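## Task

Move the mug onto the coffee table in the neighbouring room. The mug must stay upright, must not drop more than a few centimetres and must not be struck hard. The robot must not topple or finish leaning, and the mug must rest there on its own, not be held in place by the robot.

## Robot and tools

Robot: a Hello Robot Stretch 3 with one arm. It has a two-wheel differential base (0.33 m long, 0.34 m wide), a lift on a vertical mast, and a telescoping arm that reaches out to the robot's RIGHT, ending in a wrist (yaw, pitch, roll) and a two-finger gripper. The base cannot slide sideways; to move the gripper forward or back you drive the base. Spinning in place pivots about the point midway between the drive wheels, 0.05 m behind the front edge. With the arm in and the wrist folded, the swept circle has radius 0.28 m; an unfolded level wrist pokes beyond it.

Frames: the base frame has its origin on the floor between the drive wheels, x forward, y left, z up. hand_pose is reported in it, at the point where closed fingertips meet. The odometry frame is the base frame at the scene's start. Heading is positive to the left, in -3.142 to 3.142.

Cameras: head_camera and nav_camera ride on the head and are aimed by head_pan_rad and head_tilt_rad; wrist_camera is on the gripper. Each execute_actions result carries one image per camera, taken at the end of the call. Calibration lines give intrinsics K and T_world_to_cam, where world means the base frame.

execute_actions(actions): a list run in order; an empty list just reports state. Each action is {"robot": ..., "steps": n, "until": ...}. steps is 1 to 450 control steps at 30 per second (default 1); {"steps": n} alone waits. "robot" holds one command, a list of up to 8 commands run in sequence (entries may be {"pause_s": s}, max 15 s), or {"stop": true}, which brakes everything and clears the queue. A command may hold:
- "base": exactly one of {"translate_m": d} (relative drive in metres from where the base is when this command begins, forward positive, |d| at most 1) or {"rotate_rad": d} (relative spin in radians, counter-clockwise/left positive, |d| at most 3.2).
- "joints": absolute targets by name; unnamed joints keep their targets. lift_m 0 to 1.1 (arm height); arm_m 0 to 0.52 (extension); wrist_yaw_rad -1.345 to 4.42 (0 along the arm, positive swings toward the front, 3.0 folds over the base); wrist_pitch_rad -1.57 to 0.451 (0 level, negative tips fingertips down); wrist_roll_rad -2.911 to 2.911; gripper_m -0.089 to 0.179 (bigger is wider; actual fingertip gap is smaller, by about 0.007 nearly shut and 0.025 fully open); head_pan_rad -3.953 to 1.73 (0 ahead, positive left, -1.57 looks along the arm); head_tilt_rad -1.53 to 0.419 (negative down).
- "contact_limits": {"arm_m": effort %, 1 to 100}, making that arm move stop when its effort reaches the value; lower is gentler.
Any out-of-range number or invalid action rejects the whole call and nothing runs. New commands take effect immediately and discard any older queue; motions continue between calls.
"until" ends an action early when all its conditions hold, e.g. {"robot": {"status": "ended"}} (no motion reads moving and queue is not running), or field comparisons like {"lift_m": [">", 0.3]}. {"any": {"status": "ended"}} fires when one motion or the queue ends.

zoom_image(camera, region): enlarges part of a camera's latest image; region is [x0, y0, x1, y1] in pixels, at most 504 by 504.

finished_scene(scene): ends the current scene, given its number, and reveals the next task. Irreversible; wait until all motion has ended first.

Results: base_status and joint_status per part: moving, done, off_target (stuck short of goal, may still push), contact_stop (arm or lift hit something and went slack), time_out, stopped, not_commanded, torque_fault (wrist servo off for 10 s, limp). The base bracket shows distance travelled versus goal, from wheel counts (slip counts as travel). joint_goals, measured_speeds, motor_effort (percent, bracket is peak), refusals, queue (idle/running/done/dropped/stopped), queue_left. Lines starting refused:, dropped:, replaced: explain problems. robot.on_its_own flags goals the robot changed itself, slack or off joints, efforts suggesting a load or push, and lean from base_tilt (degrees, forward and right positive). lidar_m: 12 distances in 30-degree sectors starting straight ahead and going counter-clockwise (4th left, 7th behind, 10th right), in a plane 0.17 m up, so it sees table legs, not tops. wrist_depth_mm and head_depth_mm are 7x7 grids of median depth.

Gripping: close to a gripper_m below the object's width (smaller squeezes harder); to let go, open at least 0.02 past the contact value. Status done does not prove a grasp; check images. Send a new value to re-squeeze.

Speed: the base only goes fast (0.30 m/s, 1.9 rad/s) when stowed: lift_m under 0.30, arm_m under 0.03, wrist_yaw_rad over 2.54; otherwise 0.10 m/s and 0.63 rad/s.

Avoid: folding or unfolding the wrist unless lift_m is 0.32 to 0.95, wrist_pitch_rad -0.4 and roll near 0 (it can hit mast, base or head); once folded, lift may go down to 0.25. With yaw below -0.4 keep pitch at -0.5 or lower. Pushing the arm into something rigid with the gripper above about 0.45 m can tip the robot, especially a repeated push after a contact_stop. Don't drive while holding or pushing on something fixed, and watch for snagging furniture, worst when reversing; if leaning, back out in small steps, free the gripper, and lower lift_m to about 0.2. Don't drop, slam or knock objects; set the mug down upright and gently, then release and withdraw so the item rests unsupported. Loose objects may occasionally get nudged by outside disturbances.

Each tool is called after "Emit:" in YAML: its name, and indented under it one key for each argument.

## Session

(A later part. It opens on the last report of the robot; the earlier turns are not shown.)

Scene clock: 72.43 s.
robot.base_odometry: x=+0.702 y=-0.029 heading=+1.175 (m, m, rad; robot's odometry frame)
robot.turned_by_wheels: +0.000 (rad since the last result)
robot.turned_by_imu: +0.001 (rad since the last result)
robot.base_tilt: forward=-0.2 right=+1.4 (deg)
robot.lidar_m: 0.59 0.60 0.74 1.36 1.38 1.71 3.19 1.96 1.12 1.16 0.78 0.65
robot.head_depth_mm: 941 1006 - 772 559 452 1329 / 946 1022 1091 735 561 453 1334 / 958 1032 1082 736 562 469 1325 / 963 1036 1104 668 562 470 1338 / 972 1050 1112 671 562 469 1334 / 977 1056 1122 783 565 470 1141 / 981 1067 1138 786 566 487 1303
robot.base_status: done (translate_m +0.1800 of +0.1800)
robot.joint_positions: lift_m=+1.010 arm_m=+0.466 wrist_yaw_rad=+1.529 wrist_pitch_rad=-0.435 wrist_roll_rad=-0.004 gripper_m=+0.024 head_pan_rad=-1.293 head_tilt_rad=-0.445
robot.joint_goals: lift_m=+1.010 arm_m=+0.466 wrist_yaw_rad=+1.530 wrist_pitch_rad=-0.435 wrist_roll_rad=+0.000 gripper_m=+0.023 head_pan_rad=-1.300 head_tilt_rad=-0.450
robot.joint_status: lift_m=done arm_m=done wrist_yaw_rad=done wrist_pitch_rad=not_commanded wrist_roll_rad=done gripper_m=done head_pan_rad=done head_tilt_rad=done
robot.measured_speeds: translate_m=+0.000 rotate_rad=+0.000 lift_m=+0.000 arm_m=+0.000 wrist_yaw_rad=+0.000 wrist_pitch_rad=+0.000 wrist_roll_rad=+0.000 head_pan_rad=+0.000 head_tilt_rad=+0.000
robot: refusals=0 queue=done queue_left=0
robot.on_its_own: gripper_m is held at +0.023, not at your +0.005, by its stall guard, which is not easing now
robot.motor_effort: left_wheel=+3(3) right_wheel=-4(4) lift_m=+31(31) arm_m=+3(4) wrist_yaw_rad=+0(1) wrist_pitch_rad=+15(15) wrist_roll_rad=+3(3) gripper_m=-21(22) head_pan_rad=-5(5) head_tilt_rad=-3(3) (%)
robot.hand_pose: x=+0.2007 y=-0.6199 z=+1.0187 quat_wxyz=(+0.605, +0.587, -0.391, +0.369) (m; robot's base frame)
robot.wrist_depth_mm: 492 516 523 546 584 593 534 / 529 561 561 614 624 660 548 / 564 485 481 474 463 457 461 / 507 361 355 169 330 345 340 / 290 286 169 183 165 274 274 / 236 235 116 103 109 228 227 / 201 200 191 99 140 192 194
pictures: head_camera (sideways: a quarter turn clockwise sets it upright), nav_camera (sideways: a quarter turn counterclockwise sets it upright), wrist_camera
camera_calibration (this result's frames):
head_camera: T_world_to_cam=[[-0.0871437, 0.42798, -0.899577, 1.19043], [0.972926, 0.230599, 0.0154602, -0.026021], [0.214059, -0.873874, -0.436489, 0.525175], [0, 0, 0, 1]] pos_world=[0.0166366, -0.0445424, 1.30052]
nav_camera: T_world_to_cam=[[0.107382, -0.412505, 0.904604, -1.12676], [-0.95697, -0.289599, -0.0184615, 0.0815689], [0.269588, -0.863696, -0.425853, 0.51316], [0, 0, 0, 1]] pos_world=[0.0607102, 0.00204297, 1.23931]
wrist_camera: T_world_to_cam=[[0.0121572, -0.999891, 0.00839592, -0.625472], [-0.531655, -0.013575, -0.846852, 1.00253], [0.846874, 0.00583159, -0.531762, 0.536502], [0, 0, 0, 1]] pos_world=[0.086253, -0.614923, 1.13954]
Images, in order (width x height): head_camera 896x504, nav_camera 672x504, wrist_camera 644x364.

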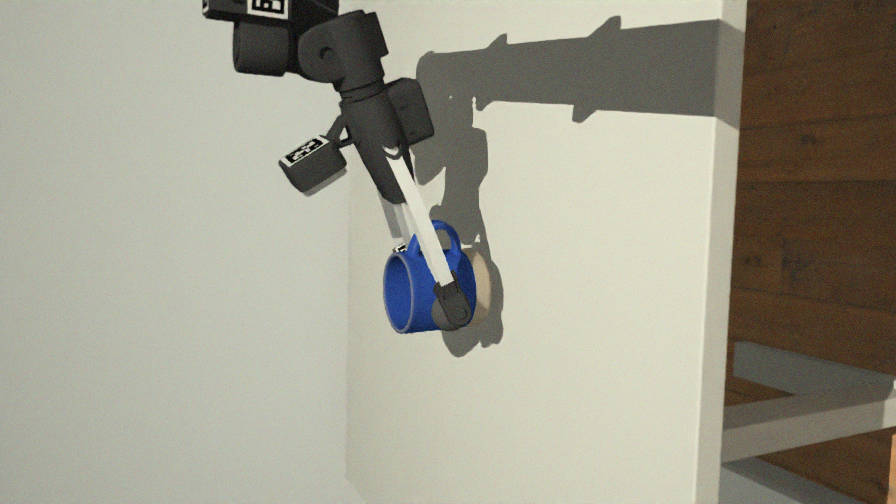

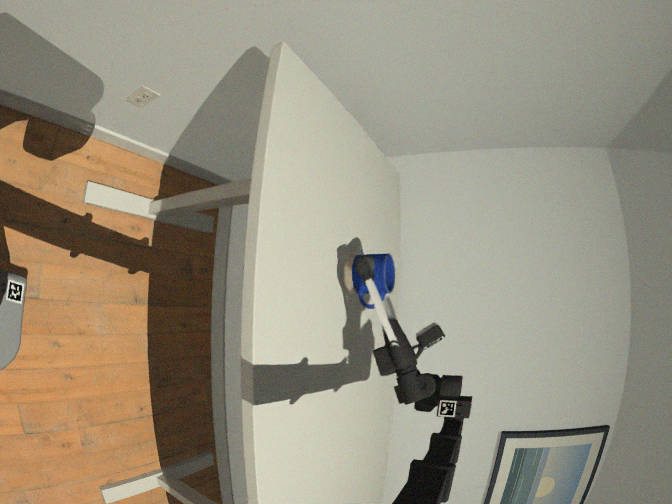

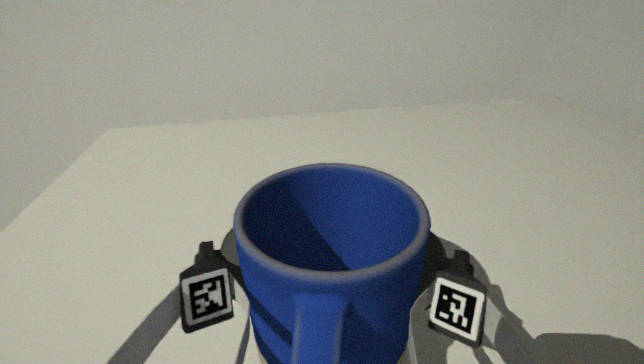

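Emit:
execute_actions:
  actions:
    - {"robot":{"base":{"rotate_rad":-0.42},"joints":{"arm_m":0.0,"lift_m":1.03,"head_pan_rad":-0.3,"head_tilt_rad":-1.3}},"steps":200,"until":{"robot":{"base_status":"done"}}}
    - {"robot":{"base":{"translate_m":-1.0}},"steps":200,"until":{"robot":{"arm_m":["<",0.03]}}}
    - {"robot":{"joints":{"lift_m":0.292}},"steps":300,"until":{"robot":{"lift_m":["<",0.92]}}}
    - {"robot":{"joints":{"wrist_yaw_rad":2.75}},"steps":300,"until":{"robot":{"lift_m":["<",0.299]}}}
    - {"robot":{"base":{"translate_m":-1.0},"joints":{"head_pan_rad":-3.6,"head_tilt_rad":-0.8}},"steps":300,"until":{"robot":{"status":"ended"}}}

Scene clock: 91.23 s.
robot.base_odometry: x=-0.657 y=-1.308 heading=+0.755 (m, m, rad; robot's odometry frame)
robot.turned_by_wheels: -0.420 (rad since the last result)
robot.turned_by_imu: -0.426 (rad since the last result)
robot.base_tilt: forward=-0.2 right=+1.4 (deg)
robot.lidar_m: 2.27 1.74 0.54 0.38 0.42 0.45 0.60 1.18 1.65 2.18 2.17 1.83
robot.head_depth_mm: 357 401 457 531 625 - 877 / 373 423 484 569 691 857 - / 392 445 516 614 758 990 1152 / 412 473 554 666 839 1128 - / 436 503 593 727 935 1226 - / 461 537 643 802 1066 1272 1127 / 490 578 700 894 1231 1273 1128
robot.base_status: done (translate_m -1.0000 of -1.0000)
robot.joint_positions: lift_m=+0.292 arm_m=+0.001 wrist_yaw_rad=+2.748 wrist_pitch_rad=-0.437 wrist_roll_rad=-0.003 gripper_m=+0.024 head_pan_rad=-3.593 head_tilt_rad=-0.803
robot.joint_goals: lift_m=+0.292 arm_m=+0.000 wrist_yaw_rad=+2.750 wrist_pitch_rad=-0.437 wrist_roll_rad=+0.000 gripper_m=+0.023 head_pan_rad=-3.600 head_tilt_rad=-0.800
robot.joint_status: lift_m=done arm_m=done wrist_yaw_rad=done wrist_pitch_rad=not_commanded wrist_roll_rad=done gripper_m=done head_pan_rad=done head_tilt_rad=done
robot.measured_speeds: translate_m=+0.000 rotate_rad=+0.000 lift_m=+0.000 arm_m=+0.000 wrist_yaw_rad=+0.000 wrist_pitch_rad=+0.000 wrist_roll_rad=+0.000 head_pan_rad=+0.000 head_tilt_rad=+0.000
robot: refusals=0 queue=done queue_left=0
robot.on_its_own: gripper_m is held at +0.023, not at your +0.005, by its stall guard, which is not easing now
robot.motor_effort: left_wheel=+3(10) right_wheel=-3(10) lift_m=+22(32) arm_m=-3(3) wrist_yaw_rad=+1(4) wrist_pitch_rad=+16(16) wrist_roll_rad=+2(3) gripper_m=-20(20) head_pan_rad=-3(52) head_tilt_rad=+2(43) (%)
robot.hand_pose: x=+0.0638 y=+0.0594 z=+0.3006 quat_wxyz=(+0.285, +0.706, +0.016, +0.648) (m; robot's base frame)
robot.wrist_depth_mm: 348 358 468 643 985 - - / 388 375 494 696 - - - / - 413 529 717 987 - - / - 458 538 169 761 781 770 / - 504 169 183 165 607 614 / 437 548 116 103 109 518 512 / 447 - - 99 140 437 440
pictures: head_camera (sideways: a quarter turn clockwise sets it upright), nav_camera (sideways: a quarter turn counterclockwise sets it upright), wrist_camera
camera_calibration (this result's frames):
head_camera: T_world_to_cam=[[0.636053, -0.345856, -0.689797, 0.912532], [-0.478856, -0.877892, -0.00138136, 0.00476408], [-0.60509, 0.331192, -0.724001, 0.904208], [0, 0, 0, 1]] pos_world=[-0.0310098, 0.0203208, 1.28412]
nav_camera: T_world_to_cam=[[-0.640124, 0.321482, 0.697775, -0.852553], [0.428674, 0.90317, -0.0228563, 0.0788282], [-0.637558, 0.284488, -0.715952, 0.896101], [0, 0, 0, 1]] pos_world=[-0.00821477, -0.0520442, 1.23826]
wrist_camera: T_world_to_cam=[[0.942787, -0.333312, 0.00741379, -0.0371765], [-0.171977, -0.505254, -0.845661, 0.336764], [0.285615, 0.796004, -0.533669, 0.256054], [0, 0, 0, 1]] pos_world=[0.0198325, -0.0460595, 0.421712]
Images, in order (width x height): head_camera 896x504, nav_camera 672x504, wrist_camera 644x364.

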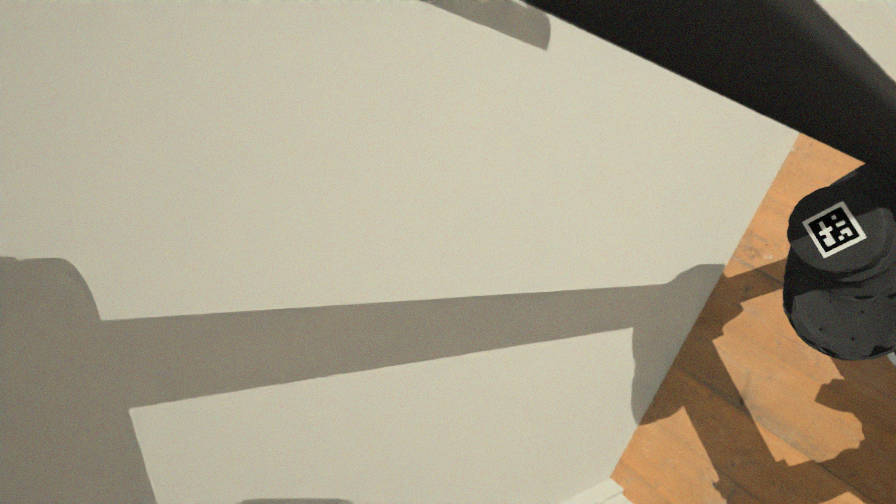

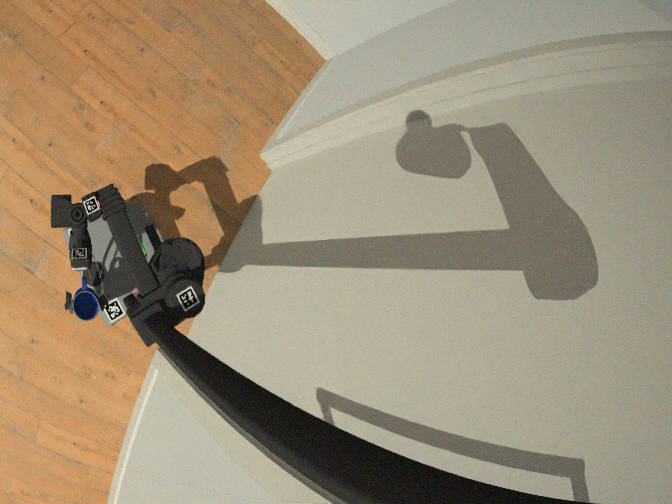

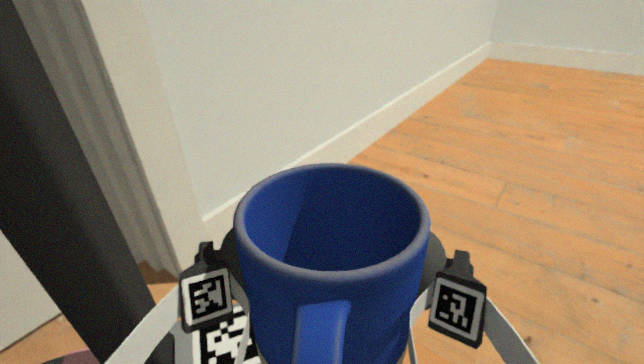

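Emit:
execute_actions:
  actions:
    - {"robot":[{"base":{"translate_m":-0.18},"joints":{"head_pan_rad":-3.1,"head_tilt_rad":-1.1}},{"base":{"rotate_rad":-1.03},"joints":{"lift_m":0.31}},{"base":{"translate_m":-0.04}}],"steps":300,"until":{"robot":{"status":"ended"}}}

Scene clock: 106.17 s.
robot.base_odometry: x=-0.826 y=-1.421 heading=-0.275 (m, m, rad; robot's odometry frame)
robot.turned_by_wheels: -1.030 (rad since the last result)
robot.turned_by_imu: -1.031 (rad since the last result)
robot.base_tilt: forward=-0.2 right=+1.3 (deg)
robot.lidar_m: 2.31 2.02 2.41 0.99 0.36 0.32 0.30 0.31 0.42 0.73 1.51 2.01
robot.head_depth_mm: 297 348 447 624 801 1148 1098 / 296 346 443 617 933 - 1100 / 294 344 439 610 847 - 1076 / 292 342 436 604 865 - 834 / 294 340 433 596 955 - 1065 / 293 337 429 590 945 1206 1067 / 292 336 426 584 926 1174 1084
robot.base_status: done (translate_m -0.0400 of -0.0400)
robot.joint_positions: lift_m=+0.310 arm_m=+0.001 wrist_yaw_rad=+2.749 wrist_pitch_rad=-0.437 wrist_roll_rad=-0.003 gripper_m=+0.024 head_pan_rad=-3.106 head_tilt_rad=-1.087
robot.joint_goals: lift_m=+0.310 arm_m=+0.000 wrist_yaw_rad=+2.750 wrist_pitch_rad=-0.437 wrist_roll_rad=+0.000 gripper_m=+0.023 head_pan_rad=-3.100 head_tilt_rad=-1.100
robot.joint_status: lift_m=done arm_m=done wrist_yaw_rad=done wrist_pitch_rad=not_commanded wrist_roll_rad=done gripper_m=done head_pan_rad=done head_tilt_rad=done
robot.measured_speeds: translate_m=+0.000 rotate_rad=+0.000 lift_m=+0.000 arm_m=+0.000 wrist_yaw_rad=+0.000 wrist_pitch_rad=+0.000 wrist_roll_rad=+0.000 head_pan_rad=+0.000 head_tilt_rad=+0.000
robot: refusals=0 queue=done queue_left=0
robot.on_its_own: gripper_m is held at +0.023, not at your +0.005, by its stall guard, which is not easing now
robot.motor_effort: left_wheel=+3(12) right_wheel=-3(11) lift_m=+31(33) arm_m=-3(2) wrist_yaw_rad=+0(0) wrist_pitch_rad=+16(16) wrist_roll_rad=+2(2) gripper_m=-20(20) head_pan_rad=+4(45) head_tilt_rad=-7(30) (%)
robot.hand_pose: x=+0.0637 y=+0.0594 z=+0.3181 quat_wxyz=(+0.285, +0.706, +0.016, +0.648) (m; robot's base frame)
robot.wrist_depth_mm: 709 - - - - - - / 690 - - - - - - / - - - - - - - / - 820 855 170 776 804 793 / - 664 169 183 165 634 646 / 384 566 116 103 109 524 541 / 395 - - 99 140 457 457
pictures: head_camera (sideways: a quarter turn clockwise sets it upright), nav_camera (sideways: a quarter turn counterclockwise sets it upright), wrist_camera
camera_calibration (this result's frames):
head_camera: T_world_to_cam=[[0.888237, -0.0024118, -0.459379, 0.6108], [-0.0103291, -0.999838, -0.0147227, 0.019272], [-0.459269, 0.0178222, -0.888119, 1.11668], [0, 0, 0, 1]] pos_world=[-0.0294797, 0.000840265, 1.27262]
nav_camera: T_world_to_cam=[[-0.88295, -0.0211243, 0.468992, -0.553004], [-0.0368054, 0.999027, -0.0242936, 0.0835302], [-0.468022, -0.0387115, -0.882868, 1.11208], [0, 0, 0, 1]] pos_world=[0.0352765, -0.0520806, 1.2432]
wrist_camera: T_world_to_cam=[[0.942896, -0.333004, 0.00740918, -0.0372594], [-0.171826, -0.505337, -0.845642, 0.351615], [0.285346, 0.79608, -0.533699, 0.265461], [0, 0, 0, 1]] pos_world=[0.0197999, -0.0460517, 0.439292]
Images, in order (width x height): head_camera 896x504, nav_camera 672x504, wrist_camera 644x364.

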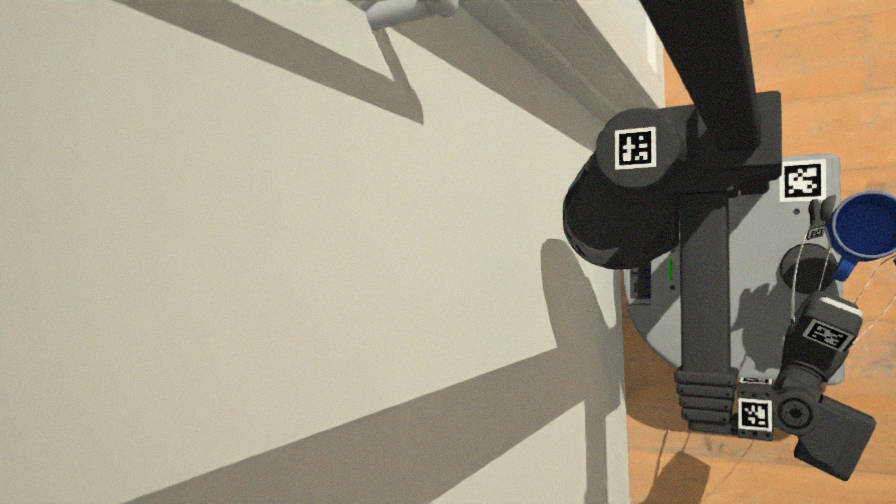

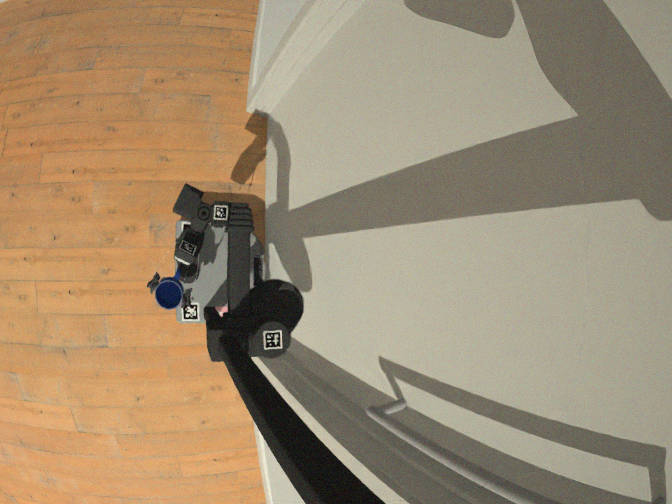

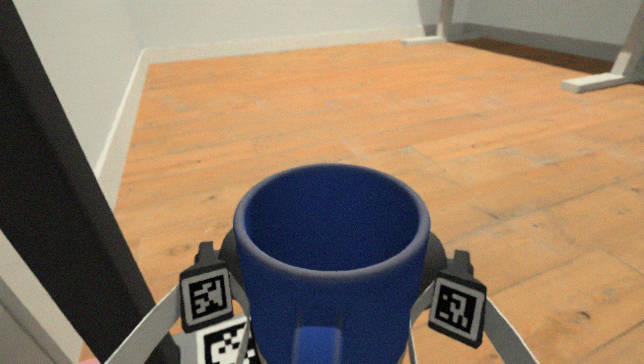

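Emit:
execute_actions:
  actions:
    - {"robot":{"base":{"translate_m":-0.30}},"steps":300,"until":{"robot":{"translate_m":["<",-0.08]}}}

Scene clock: 108.93 s.
robot.base_odometry: x=-0.906 y=-1.398 heading=-0.275 (m, m, rad; robot's odometry frame)
robot.turned_by_wheels: +0.000 (rad since the last result)
robot.turned_by_imu: +0.002 (rad since the last result)
robot.base_tilt: forward=+0.3 right=+1.0 (deg)
robot.lidar_m: 2.39 2.10 2.41 0.62 0.33 0.31 0.28 0.28 0.36 0.65 1.51 2.02
robot.head_depth_mm: 293 340 443 631 777 1142 1098 / 288 334 432 612 952 - 1089 / 287 327 421 590 836 - 1070 / - 321 410 569 819 - 835 / - 315 400 551 874 - 1067 / - 309 390 532 836 1199 1062 / - 305 382 515 794 1160 1083
robot.base_status: moving (translate_m -0.0830 of -0.3000)
robot.joint_positions: lift_m=+0.310 arm_m=+0.001 wrist_yaw_rad=+2.750 wrist_pitch_rad=-0.438 wrist_roll_rad=-0.003 gripper_m=+0.024 head_pan_rad=-3.106 head_tilt_rad=-1.090
robot.joint_goals: lift_m=+0.310 arm_m=+0.000 wrist_yaw_rad=+2.750 wrist_pitch_rad=-0.438 wrist_roll_rad=+0.000 gripper_m=+0.023 head_pan_rad=-3.100 head_tilt_rad=-1.100
robot.joint_status: lift_m=done arm_m=done wrist_yaw_rad=done wrist_pitch_rad=not_commanded wrist_roll_rad=done gripper_m=done head_pan_rad=done head_tilt_rad=done
robot.measured_speeds: translate_m=-0.099 rotate_rad=+0.000 lift_m=+0.000 arm_m=+0.000 wrist_yaw_rad=+0.000 wrist_pitch_rad=+0.000 wrist_roll_rad=+0.000 head_pan_rad=+0.000 head_tilt_rad=+0.000
robot: refusals=0 queue=running queue_left=0
robot.on_its_own: gripper_m is held at +0.023, not at your +0.005, by its stall guard, which is not easing now
robot.motor_effort: left_wheel=-2(71) right_wheel=-2(58) lift_m=+30(31) arm_m=-3(3) wrist_yaw_rad=+0(1) wrist_pitch_rad=+16(16) wrist_roll_rad=+2(2) gripper_m=-20(20) head_pan_rad=+3(4) head_tilt_rad=-4(7) (%)
robot.hand_pose: x=+0.0634 y=+0.0595 z=+0.3180 quat_wxyz=(+0.285, +0.706, +0.017, +0.649) (m; robot's base frame)
robot.wrist_depth_mm: 469 - - - - - - / 466 - - - - - - / - 847 - - - - - / - 744 841 170 788 825 805 / - 636 169 184 165 646 642 / - 562 116 103 109 536 533 / 381 - - 99 141 458 454
pictures: head_camera (sideways: a quarter turn clockwise sets it upright), nav_camera (sideways: a quarter turn counterclockwise sets it upright), wrist_camera
camera_calibration (this result's frames):
head_camera: T_world_to_cam=[[0.889661, -0.00188217, -0.456618, 0.607196], [-0.00974419, -0.999842, -0.0148639, 0.0194523], [-0.456518, 0.0176732, -0.889539, 1.11851], [0, 0, 0, 1]] pos_world=[-0.029389, 0.00082434, 1.2725]
nav_camera: T_world_to_cam=[[-0.884391, -0.0216522, 0.466245, -0.549417], [-0.0372685, 0.99901, -0.0242987, 0.0835394], [-0.465257, -0.0388658, -0.884322, 1.11395], [0, 0, 0, 1]] pos_world=[0.0354867, -0.0520584, 1.24328]
wrist_camera: T_world_to_cam=[[0.943298, -0.331866, 0.00733214, -0.0370436], [-0.17145, -0.506006, -0.845318, 0.351423], [0.284242, 0.79613, -0.534213, 0.265674], [0, 0, 0, 1]] pos_world=[0.0196787, -0.0459825, 0.439262]
Images, in order (width x height): head_camera 896x504, nav_camera 672x504, wrist_camera 644x364.

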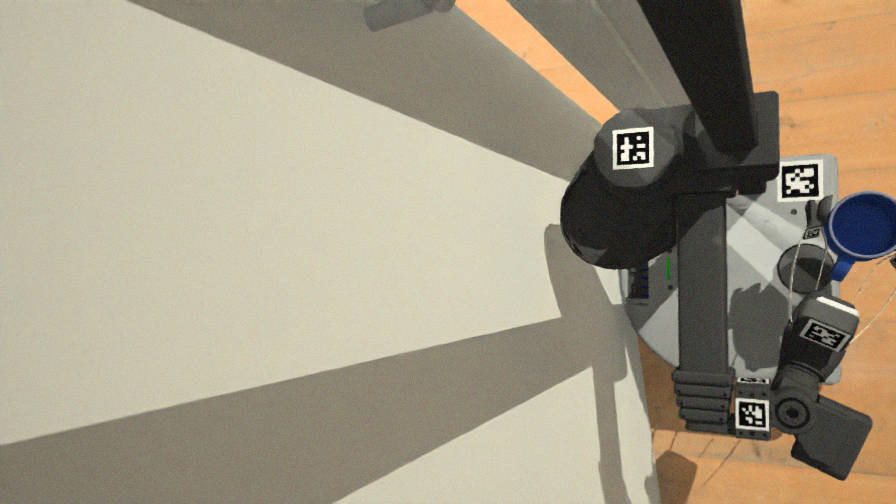

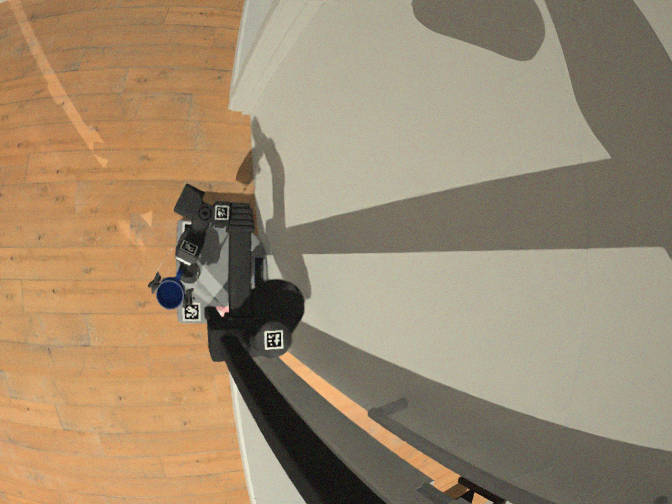

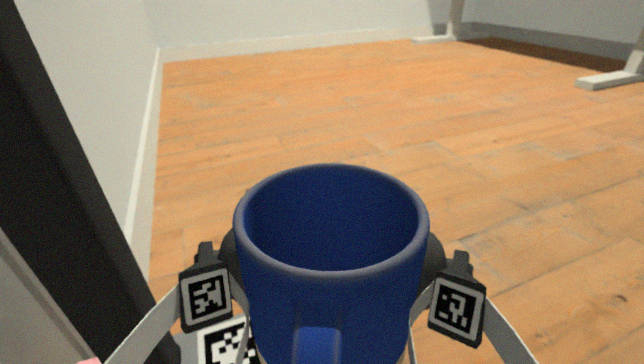

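Emit:
execute_actions:
  actions:
    - {"steps":300,"until":{"robot":{"base_status":"done"}}}
    - {"robot":[{"base":{"rotate_rad":0.33},"joints":{"head_pan_rad":-3.9,"head_tilt_rad":-0.6}},{"base":{"translate_m":-0.33}}],"steps":300,"until":{"robot":{"status":"ended"}}}

Scene clock: 117.73 s.
robot.base_odometry: x=-1.445 y=-1.357 heading=+0.055 (m, m, rad; robot's odometry frame)
robot.turned_by_wheels: +0.330 (rad since the last result)
robot.turned_by_imu: +0.330 (rad since the last result)
robot.base_tilt: forward=-0.2 right=+1.3 (deg)
robot.lidar_m: 2.62 0.46 0.59 1.76 2.02 0.43 0.28 0.26 0.26 0.32 0.64 2.92
robot.head_depth_mm: - - - - - - 1187 / - - - - - - - / 1884 2115 2351 2171 1730 1422 - / 1784 1990 2223 2190 1716 1419 1216 / 1696 1860 2087 2179 1732 1425 1212 / 1618 1773 1963 2097 1721 1424 1218 / 1544 1687 1849 2010 1725 1364 684
robot.base_status: done (translate_m -0.3300 of -0.3300)
robot.joint_positions: lift_m=+0.310 arm_m=+0.001 wrist_yaw_rad=+2.750 wrist_pitch_rad=-0.437 wrist_roll_rad=-0.003 gripper_m=+0.024 head_pan_rad=-3.893 head_tilt_rad=-0.606
robot.joint_goals: lift_m=+0.310 arm_m=+0.000 wrist_yaw_rad=+2.750 wrist_pitch_rad=-0.437 wrist_roll_rad=+0.000 gripper_m=+0.023 head_pan_rad=-3.900 head_tilt_rad=-0.600
robot.joint_status: lift_m=done arm_m=done wrist_yaw_rad=done wrist_pitch_rad=not_commanded wrist_roll_rad=done gripper_m=done head_pan_rad=done head_tilt_rad=done
robot.measured_speeds: translate_m=+0.000 rotate_rad=+0.000 lift_m=+0.000 arm_m=+0.000 wrist_yaw_rad=+0.000 wrist_pitch_rad=+0.000 wrist_roll_rad=+0.000 head_pan_rad=+0.000 head_tilt_rad=+0.000
robot: refusals=0 queue=done queue_left=0
robot.on_its_own: gripper_m is held at +0.023, not at your +0.005, by its stall guard, which is not easing now
robot.motor_effort: left_wheel=-4(26) right_wheel=+3(30) lift_m=+30(30) arm_m=-3(1) wrist_yaw_rad=+0(1) wrist_pitch_rad=+16(16) wrist_roll_rad=+2(2) gripper_m=-20(22) head_pan_rad=-4(51) head_tilt_rad=+4(33) (%)
robot.hand_pose: x=+0.0634 y=+0.0595 z=+0.3181 quat_wxyz=(+0.285, +0.706, +0.017, +0.649) (m; robot's base frame)
robot.wrist_depth_mm: - - - - 700 390 - / - - - - 705 418 - / - - - - 718 464 - / - 849 850 168 564 519 834 / - 648 169 183 165 589 649 / 520 557 117 103 109 551 531 / 474 - - 99 140 452 463
pictures: head_camera (sideways: a quarter turn clockwise sets it upright), nav_camera (sideways: a quarter turn counterclockwise sets it upright), wrist_camera
camera_calibration (this result's frames):
head_camera: T_world_to_cam=[[0.396649, -0.416552, -0.818018, 1.08112], [-0.716281, -0.697766, 0.00799899, -0.00600065], [-0.574117, 0.582758, -0.575137, 0.710381], [0, 0, 0, 1]] pos_world=[-0.0252799, 0.0321733, 1.29299]
nav_camera: T_world_to_cam=[[-0.406694, 0.393493, 0.824477, -1.01912], [0.67313, 0.739232, -0.0207705, 0.0746272], [-0.617653, 0.546533, -0.565514, 0.700291], [0, 0, 0, 1]] pos_world=[-0.0321688, -0.0368805, 1.23782]
wrist_camera: T_world_to_cam=[[0.94331, -0.331833, 0.00733669, -0.0370385], [-0.171391, -0.505907, -0.845389, 0.351474], [0.28424, 0.796207, -0.5341, 0.265629], [0, 0, 0, 1]] pos_world=[0.0196757, -0.0459731, 0.439277]
Images, in order (width x height): head_camera 896x504, nav_camera 672x504, wrist_camera 644x364.

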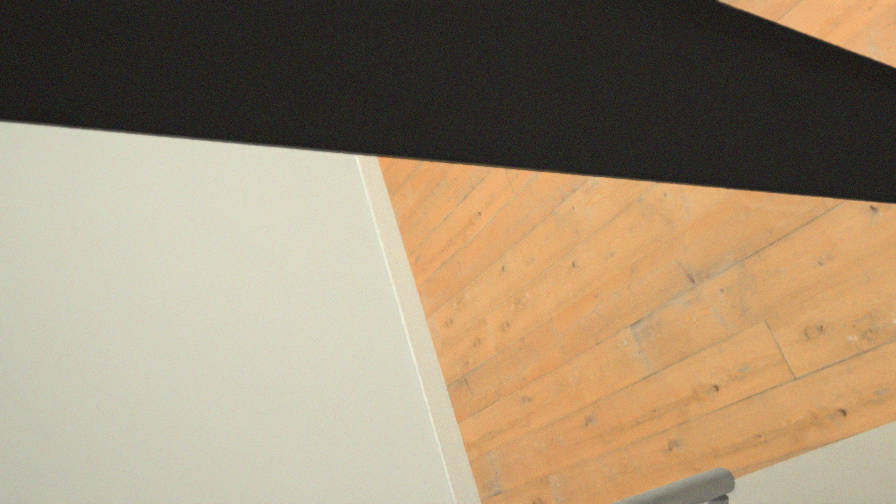

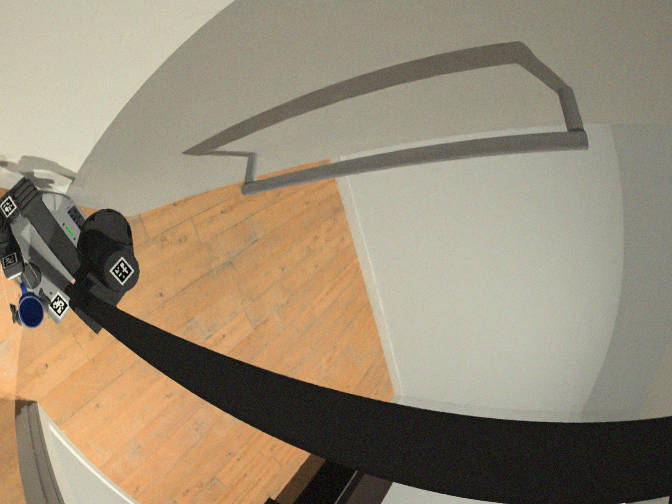

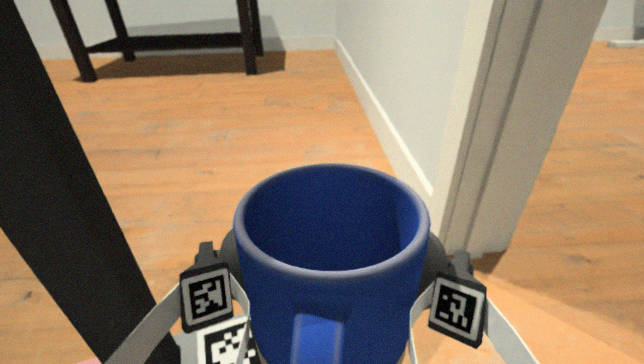

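Emit:
execute_actions:
  actions:
    - {"robot":{"base":{"translate_m":0.05},"joints":{"lift_m":0.292,"head_pan_rad":-1.5,"head_tilt_rad":-0.8}},"steps":200,"until":{"robot":{"base_status":"done","lift_m":["<",0.298]}}}
    - {"robot":{"base":{"rotate_rad":1.835}},"steps":200,"until":{"robot":{"base_status":"done"}}}
    - {"robot":{"base":{"translate_m":1.0}},"steps":200,"until":{"robot":{"translate_m":[">",0.6]}}}
    - {"robot":{"base":{"translate_m":0.80}},"steps":200,"until":{"robot":{"translate_m":[">",0.74]}}}
    - {"robot":{"joints":{"lift_m":0.57}},"steps":200,"until":{"robot":{"base_status":"done"}}}
    - {"robot":{"base":{"rotate_rad":0.985}},"steps":200,"until":{"robot":{"lift_m":[">",0.50]}}}
    - {"robot":{"joints":{"wrist_yaw_rad":0.0}},"steps":200,"until":{"robot":{"status":"ended"}}}

Scene clock: 136.17 s.
robot.base_odometry: x=-1.834 y=-0.025 heading=+2.875 (m, m, rad; robot's odometry frame)
robot.turned_by_wheels: +2.820 (rad since the last result)
robot.turned_by_imu: +2.837 (rad since the last result)
robot.base_tilt: forward=-0.2 right=+1.4 (deg)
robot.lidar_m: 1.17 1.20 1.61 1.22 1.28 1.01 0.96 0.99 0.68 1.19 0.64 1.22
robot.head_depth_mm: 1038 1184 1344 1146 991 1219 1151 / 1030 1178 1339 1144 990 1236 1172 / 1026 1175 1341 1143 989 1203 1174 / 1026 1175 1341 1137 989 761 1114 / 1028 1167 1331 1139 967 1232 1136 / 1019 1173 1327 1143 966 1236 1130 / 1022 1159 1327 1137 962 1208 1130
robot.base_status: done (rotate_rad +0.9849 of +0.9850)
robot.joint_positions: lift_m=+0.570 arm_m=+0.001 wrist_yaw_rad=+0.003 wrist_pitch_rad=-0.437 wrist_roll_rad=-0.003 gripper_m=+0.024 head_pan_rad=-1.507 head_tilt_rad=-0.791
robot.joint_goals: lift_m=+0.570 arm_m=+0.000 wrist_yaw_rad=+0.000 wrist_pitch_rad=-0.437 wrist_roll_rad=+0.000 gripper_m=+0.023 head_pan_rad=-1.500 head_tilt_rad=-0.800
robot.joint_status: lift_m=done arm_m=done wrist_yaw_rad=done wrist_pitch_rad=not_commanded wrist_roll_rad=done gripper_m=done head_pan_rad=done head_tilt_rad=done
robot.measured_speeds: translate_m=+0.000 rotate_rad=+0.000 lift_m=+0.000 arm_m=+0.000 wrist_yaw_rad=+0.000 wrist_pitch_rad=+0.000 wrist_roll_rad=+0.000 head_pan_rad=+0.000 head_tilt_rad=+0.000
robot: refusals=0 queue=done queue_left=0
robot.on_its_own: gripper_m is held at +0.023, not at your +0.005, by its stall guard, which is not easing now
robot.motor_effort: left_wheel=-4(12) right_wheel=+3(13) lift_m=+31(32) arm_m=-2(3) wrist_yaw_rad=-2(2) wrist_pitch_rad=+16(16) wrist_roll_rad=+2(2) gripper_m=-18(20) head_pan_rad=+5(52) head_tilt_rad=-5(24) (%)
robot.hand_pose: x=-0.0210 y=-0.3675 z=+0.5780 quat_wxyz=(+0.692, +0.155, -0.689, -0.153) (m; robot's base frame)
robot.wrist_depth_mm: 898 888 876 889 867 911 856 / 934 958 966 942 937 958 956 / - 650 632 634 616 616 - / 485 478 476 170 445 458 456 / 382 375 168 182 164 376 378 / 474 688 116 103 109 719 449 / 495 610 580 99 139 622 537
pictures: head_camera (sideways: a quarter turn clockwise sets it upright), nav_camera (sideways: a quarter turn counterclockwise sets it upright), wrist_camera
camera_calibration (this result's frames):
head_camera: T_world_to_cam=[[-0.0122115, 0.71567, -0.698332, 0.927608], [0.999867, 0.0162664, -0.000814144, -0.0049946], [0.0107767, -0.698249, -0.715774, 0.889751], [0, 0, 0, 1]] pos_world=[0.00673289, -0.0425121, 1.28463]
nav_camera: T_world_to_cam=[[0.0354178, -0.707099, 0.706227, -0.867687], [-0.997096, -0.0726704, -0.022755, 0.0873939], [0.0674118, -0.70337, -0.70762, 0.880965], [0, 0, 0, 1]] pos_world=[0.0584843, 0.0124544, 1.23816]
wrist_camera: T_world_to_cam=[[-0.99841, -0.0558916, 0.00733329, -0.0403079], [-0.0360451, 0.532969, -0.845367, 0.725325], [0.0433405, -0.844287, -0.534136, 0.160565], [0, 0, 0, 1]] pos_world=[-0.0210583, -0.253266, 0.699224]
Images, in order (width x height): head_camera 896x504, nav_camera 672x504, wrist_camera 644x364.

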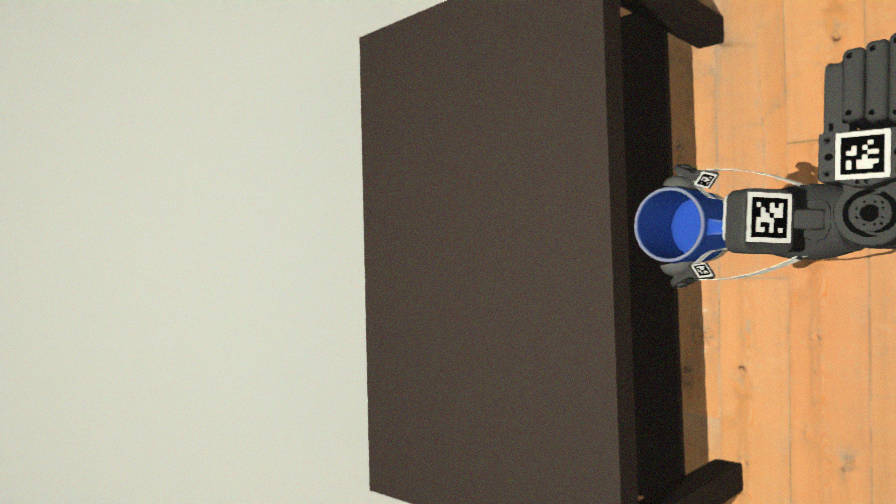

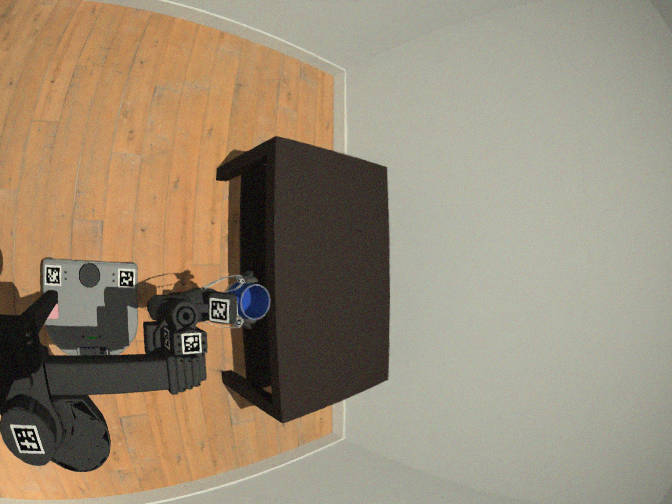

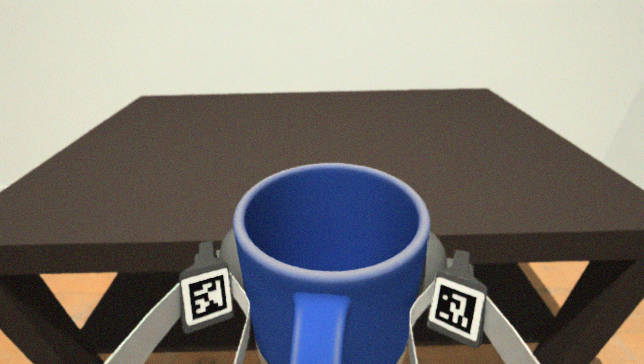

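Emit:
execute_actions:
  actions:
    - {"robot":{"joints":{"arm_m":0.38,"lift_m":0.525}},"steps":200,"until":{"robot":{"arm_m":[">",0.36]}}}
    - {"robot":{"joints":{"lift_m":0.498}},"steps":200,"until":{"robot":{"status":"ended"}}}

Scene clock: 142.03 s.
robot.base_odometry: x=-1.834 y=-0.025 heading=+2.875 (m, m, rad; robot's odometry frame)
robot.turned_by_wheels: +0.000 (rad since the last result)
robot.turned_by_imu: +0.002 (rad since the last result)
robot.base_tilt: forward=-0.2 right=+1.4 (deg)
robot.lidar_m: 1.17 1.20 1.61 1.22 1.28 1.01 0.96 0.99 0.68 1.20 0.64 1.22
robot.head_depth_mm: 1033 1182 1350 1146 988 1216 1133 / 1031 1175 1340 1144 992 1237 - / 1029 1177 1336 1175 942 1242 1132 / 1027 1164 1336 1171 968 1239 1130 / 1026 1168 1323 1143 964 1233 1132 / 1020 1168 1330 1141 967 1233 1132 / 1023 1159 1326 1141 962 1202 1127
robot.base_status: done (rotate_rad +0.9849 of +0.9850)
robot.joint_positions: lift_m=+0.498 arm_m=+0.380 wrist_yaw_rad=+0.001 wrist_pitch_rad=-0.437 wrist_roll_rad=-0.003 gripper_m=+0.024 head_pan_rad=-1.507 head_tilt_rad=-0.791
robot.joint_goals: lift_m=+0.498 arm_m=+0.380 wrist_yaw_rad=+0.000 wrist_pitch_rad=-0.437 wrist_roll_rad=+0.000 gripper_m=+0.023 head_pan_rad=-1.500 head_tilt_rad=-0.800
robot.joint_status: lift_m=done arm_m=done wrist_yaw_rad=done wrist_pitch_rad=not_commanded wrist_roll_rad=done gripper_m=done head_pan_rad=done head_tilt_rad=done
robot.measured_speeds: translate_m=+0.000 rotate_rad=+0.000 lift_m=+0.000 arm_m=+0.000 wrist_yaw_rad=+0.000 wrist_pitch_rad=+0.000 wrist_roll_rad=+0.000 head_pan_rad=+0.000 head_tilt_rad=+0.000
robot: refusals=0 queue=done queue_left=0
robot.on_its_own: gripper_m is held at +0.023, not at your +0.005, by its stall guard, which is not easing now
robot.motor_effort: left_wheel=-4(4) right_wheel=+3(4) lift_m=+22(31) arm_m=+3(3) wrist_yaw_rad=+0(2) wrist_pitch_rad=+16(16) wrist_roll_rad=+2(2) gripper_m=-20(19) head_pan_rad=+3(5) head_tilt_rad=-5(6) (%)
robot.hand_pose: x=-0.0212 y=-0.7465 z=+0.5064 quat_wxyz=(+0.692, +0.154, -0.689, -0.153) (m; robot's base frame)
robot.wrist_depth_mm: 521 517 511 517 516 520 514 / 569 578 561 569 563 547 562 / 451 456 447 438 437 435 422 / 333 335 332 169 306 320 318 / 265 264 169 183 165 257 255 / 220 219 116 103 109 214 213 / 186 188 179 99 140 182 181
pictures: head_camera (sideways: a quarter turn clockwise sets it upright), nav_camera (sideways: a quarter turn counterclockwise sets it upright), wrist_camera
camera_calibration (this result's frames):
head_camera: T_world_to_cam=[[-0.0122118, 0.71567, -0.698332, 0.927608], [0.999867, 0.0162668, -0.000814144, -0.0049946], [0.0107769, -0.698249, -0.715774, 0.889751], [0, 0, 0, 1]] pos_world=[0.00673291, -0.0425121, 1.28463]
nav_camera: T_world_to_cam=[[0.0354181, -0.707099, 0.706227, -0.867687], [-0.997096, -0.0726708, -0.022755, 0.0873939], [0.0674121, -0.70337, -0.70762, 0.880965], [0, 0, 0, 1]] pos_world=[0.0584843, 0.0124544, 1.23816]
wrist_camera: T_world_to_cam=[[-0.998482, -0.0546157, 0.00712782, -0.0601723], [-0.0351902, 0.533018, -0.845372, 0.86686], [0.0423713, -0.844339, -0.534131, -0.197692], [0, 0, 0, 1]] pos_world=[-0.0211995, -0.632258, 0.627654]
Images, in order (width x height): head_camera 896x504, nav_camera 672x504, wrist_camera 644x364.

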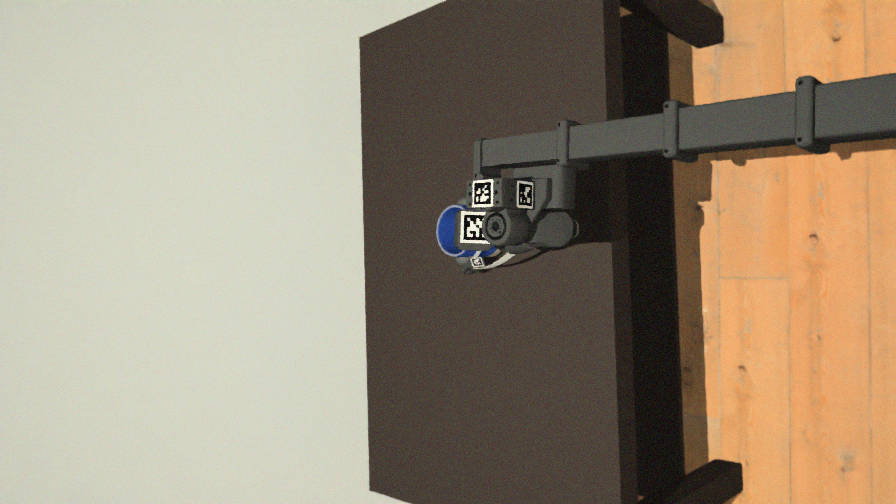

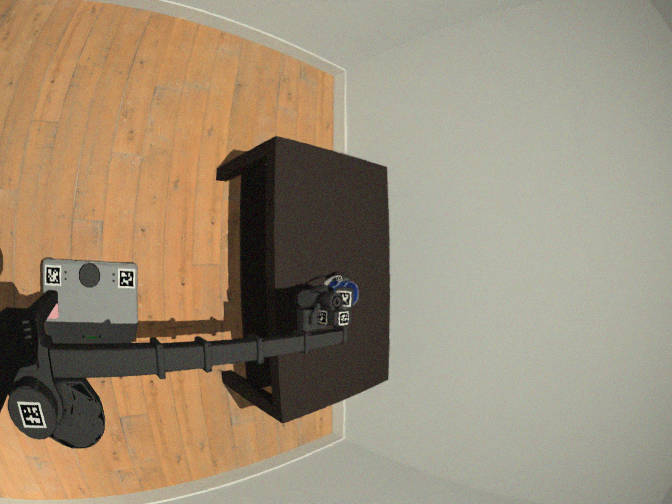

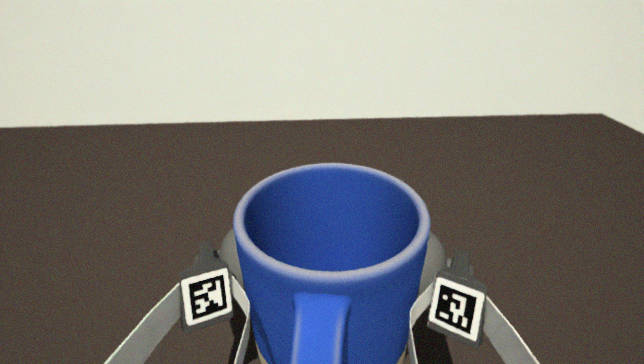

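Emit:
execute_actions:
  actions:
    - {"robot":[{"joints":{"lift_m":0.486}},{"joints":{"gripper_m":0.17}},{"joints":{"arm_m":0.24}}],"steps":300,"until":{"robot":{"status":"ended"}}}

Scene clock: 148.20 s.
robot.base_odometry: x=-1.834 y=-0.025 heading=+2.875 (m, m, rad; robot's odometry frame)
robot.turned_by_wheels: +0.000 (rad since the last result)
robot.turned_by_imu: +0.002 (rad since the last result)
robot.base_tilt: forward=-0.2 right=+1.4 (deg)
robot.lidar_m: 1.16 1.20 1.61 1.22 1.28 1.00 0.96 0.99 0.68 1.19 0.64 1.22
robot.head_depth_mm: 1035 1180 1347 1146 991 1220 1132 / 1031 1179 1347 1144 990 1256 - / 1027 1178 1335 1144 1011 1248 1133 / 1029 1174 1337 1111 1008 1238 1138 / 1024 1168 1331 1143 965 1241 1130 / 1022 1164 1331 1141 962 1233 1136 / 1017 1170 1317 1136 967 1209 1131
robot.base_status: done (rotate_rad +0.9849 of +0.9850)
robot.joint_positions: lift_m=+0.486 arm_m=+0.240 wrist_yaw_rad=+0.001 wrist_pitch_rad=-0.415 wrist_roll_rad=-0.003 gripper_m=+0.170 head_pan_rad=-1.507 head_tilt_rad=-0.791
robot.joint_goals: lift_m=+0.486 arm_m=+0.240 wrist_yaw_rad=+0.000 wrist_pitch_rad=-0.415 wrist_roll_rad=+0.000 gripper_m=+0.170 head_pan_rad=-1.500 head_tilt_rad=-0.800
robot.joint_status: lift_m=done arm_m=done wrist_yaw_rad=done wrist_pitch_rad=not_commanded wrist_roll_rad=done gripper_m=done head_pan_rad=done head_tilt_rad=done
robot.measured_speeds: translate_m=+0.000 rotate_rad=+0.000 lift_m=+0.000 arm_m=+0.000 wrist_yaw_rad=+0.000 wrist_pitch_rad=+0.000 wrist_roll_rad=+0.000 head_pan_rad=+0.000 head_tilt_rad=+0.000
robot: refusals=0 queue=done queue_left=0
robot.motor_effort: left_wheel=-4(4) right_wheel=+4(4) lift_m=+21(22) arm_m=-2(3) wrist_yaw_rad=-1(2) wrist_pitch_rad=+7(16) wrist_roll_rad=+2(2) gripper_m=+0(83) head_pan_rad=+4(4) head_tilt_rad=-5(3) (%)
robot.hand_pose: x=-0.0212 y=-0.6102 z=+0.4996 quat_wxyz=(+0.693, +0.146, -0.690, -0.145) (m; robot's base frame)
robot.wrist_depth_mm: 650 646 646 641 639 648 648 / 703 683 681 684 675 681 684 / 463 450 451 243 436 439 431 / 333 331 327 254 322 319 315 / 260 265 257 252 253 251 248 / 219 213 212 210 210 207 206 / - 177 181 179 179 177 180
pictures: head_camera (sideways: a quarter turn clockwise sets it upright), nav_camera (sideways: a quarter turn counterclockwise sets it upright), wrist_camera
camera_calibration (this result's frames):
head_camera: T_world_to_cam=[[-0.0122116, 0.71567, -0.698332, 0.927608], [0.999867, 0.0162665, -0.000814144, -0.0049946], [0.0107768, -0.698249, -0.715774, 0.889751], [0, 0, 0, 1]] pos_world=[0.0067329, -0.0425121, 1.28463]
nav_camera: T_world_to_cam=[[0.0354179, -0.707099, 0.706227, -0.867687], [-0.997096, -0.0726705, -0.022755, 0.0873939], [0.0674119, -0.70337, -0.70762, 0.880965], [0, 0, 0, 1]] pos_world=[0.0584843, 0.0124544, 1.23816]
wrist_camera: T_world_to_cam=[[-0.998482, -0.0544398, 0.00834318, -0.0531757], [-0.0351646, 0.513564, -0.857331, 0.78254], [0.0423882, -0.856323, -0.514699, -0.103286], [0, 0, 0, 1]] pos_world=[-0.0211992, -0.493225, 0.618178]
Images, in order (width x height): head_camera 896x504, nav_camera 672x504, wrist_camera 644x364.

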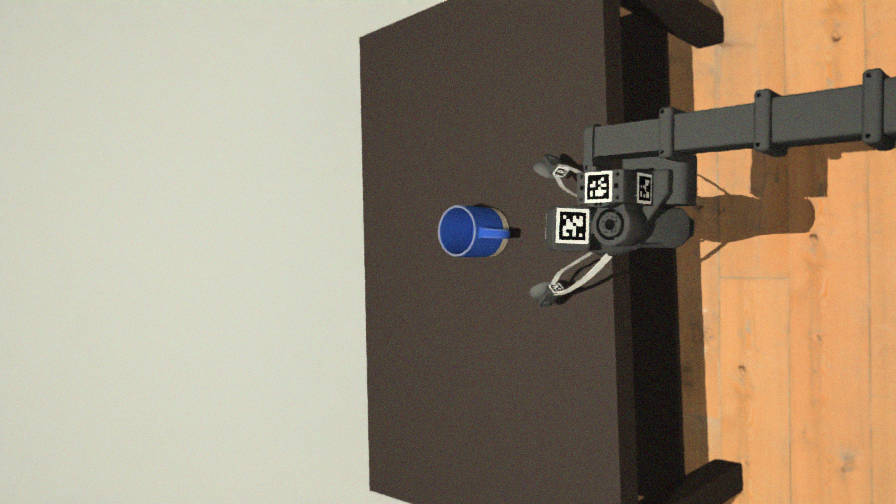

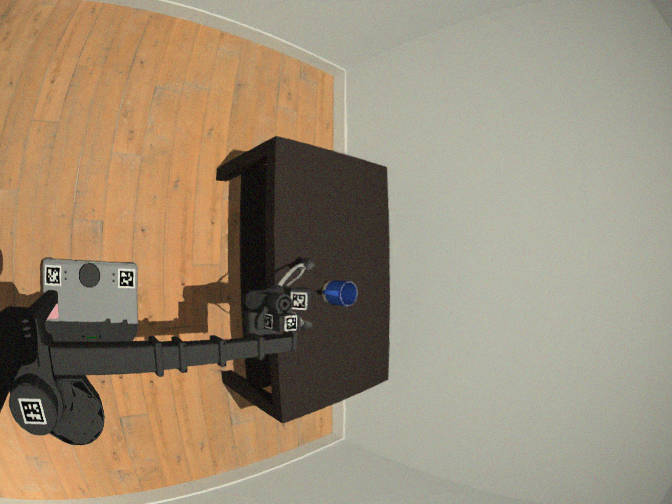

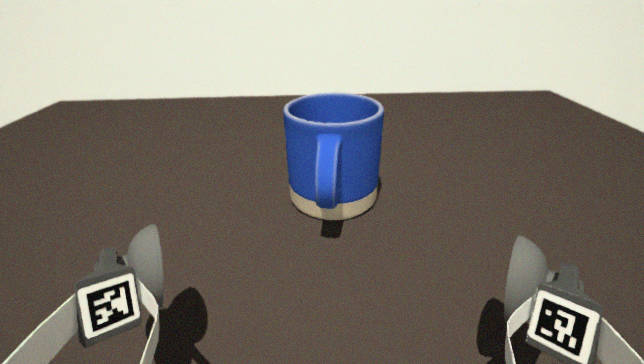

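Emit:
finished_scene:
  scene: 2

The scene is finished: the task was done.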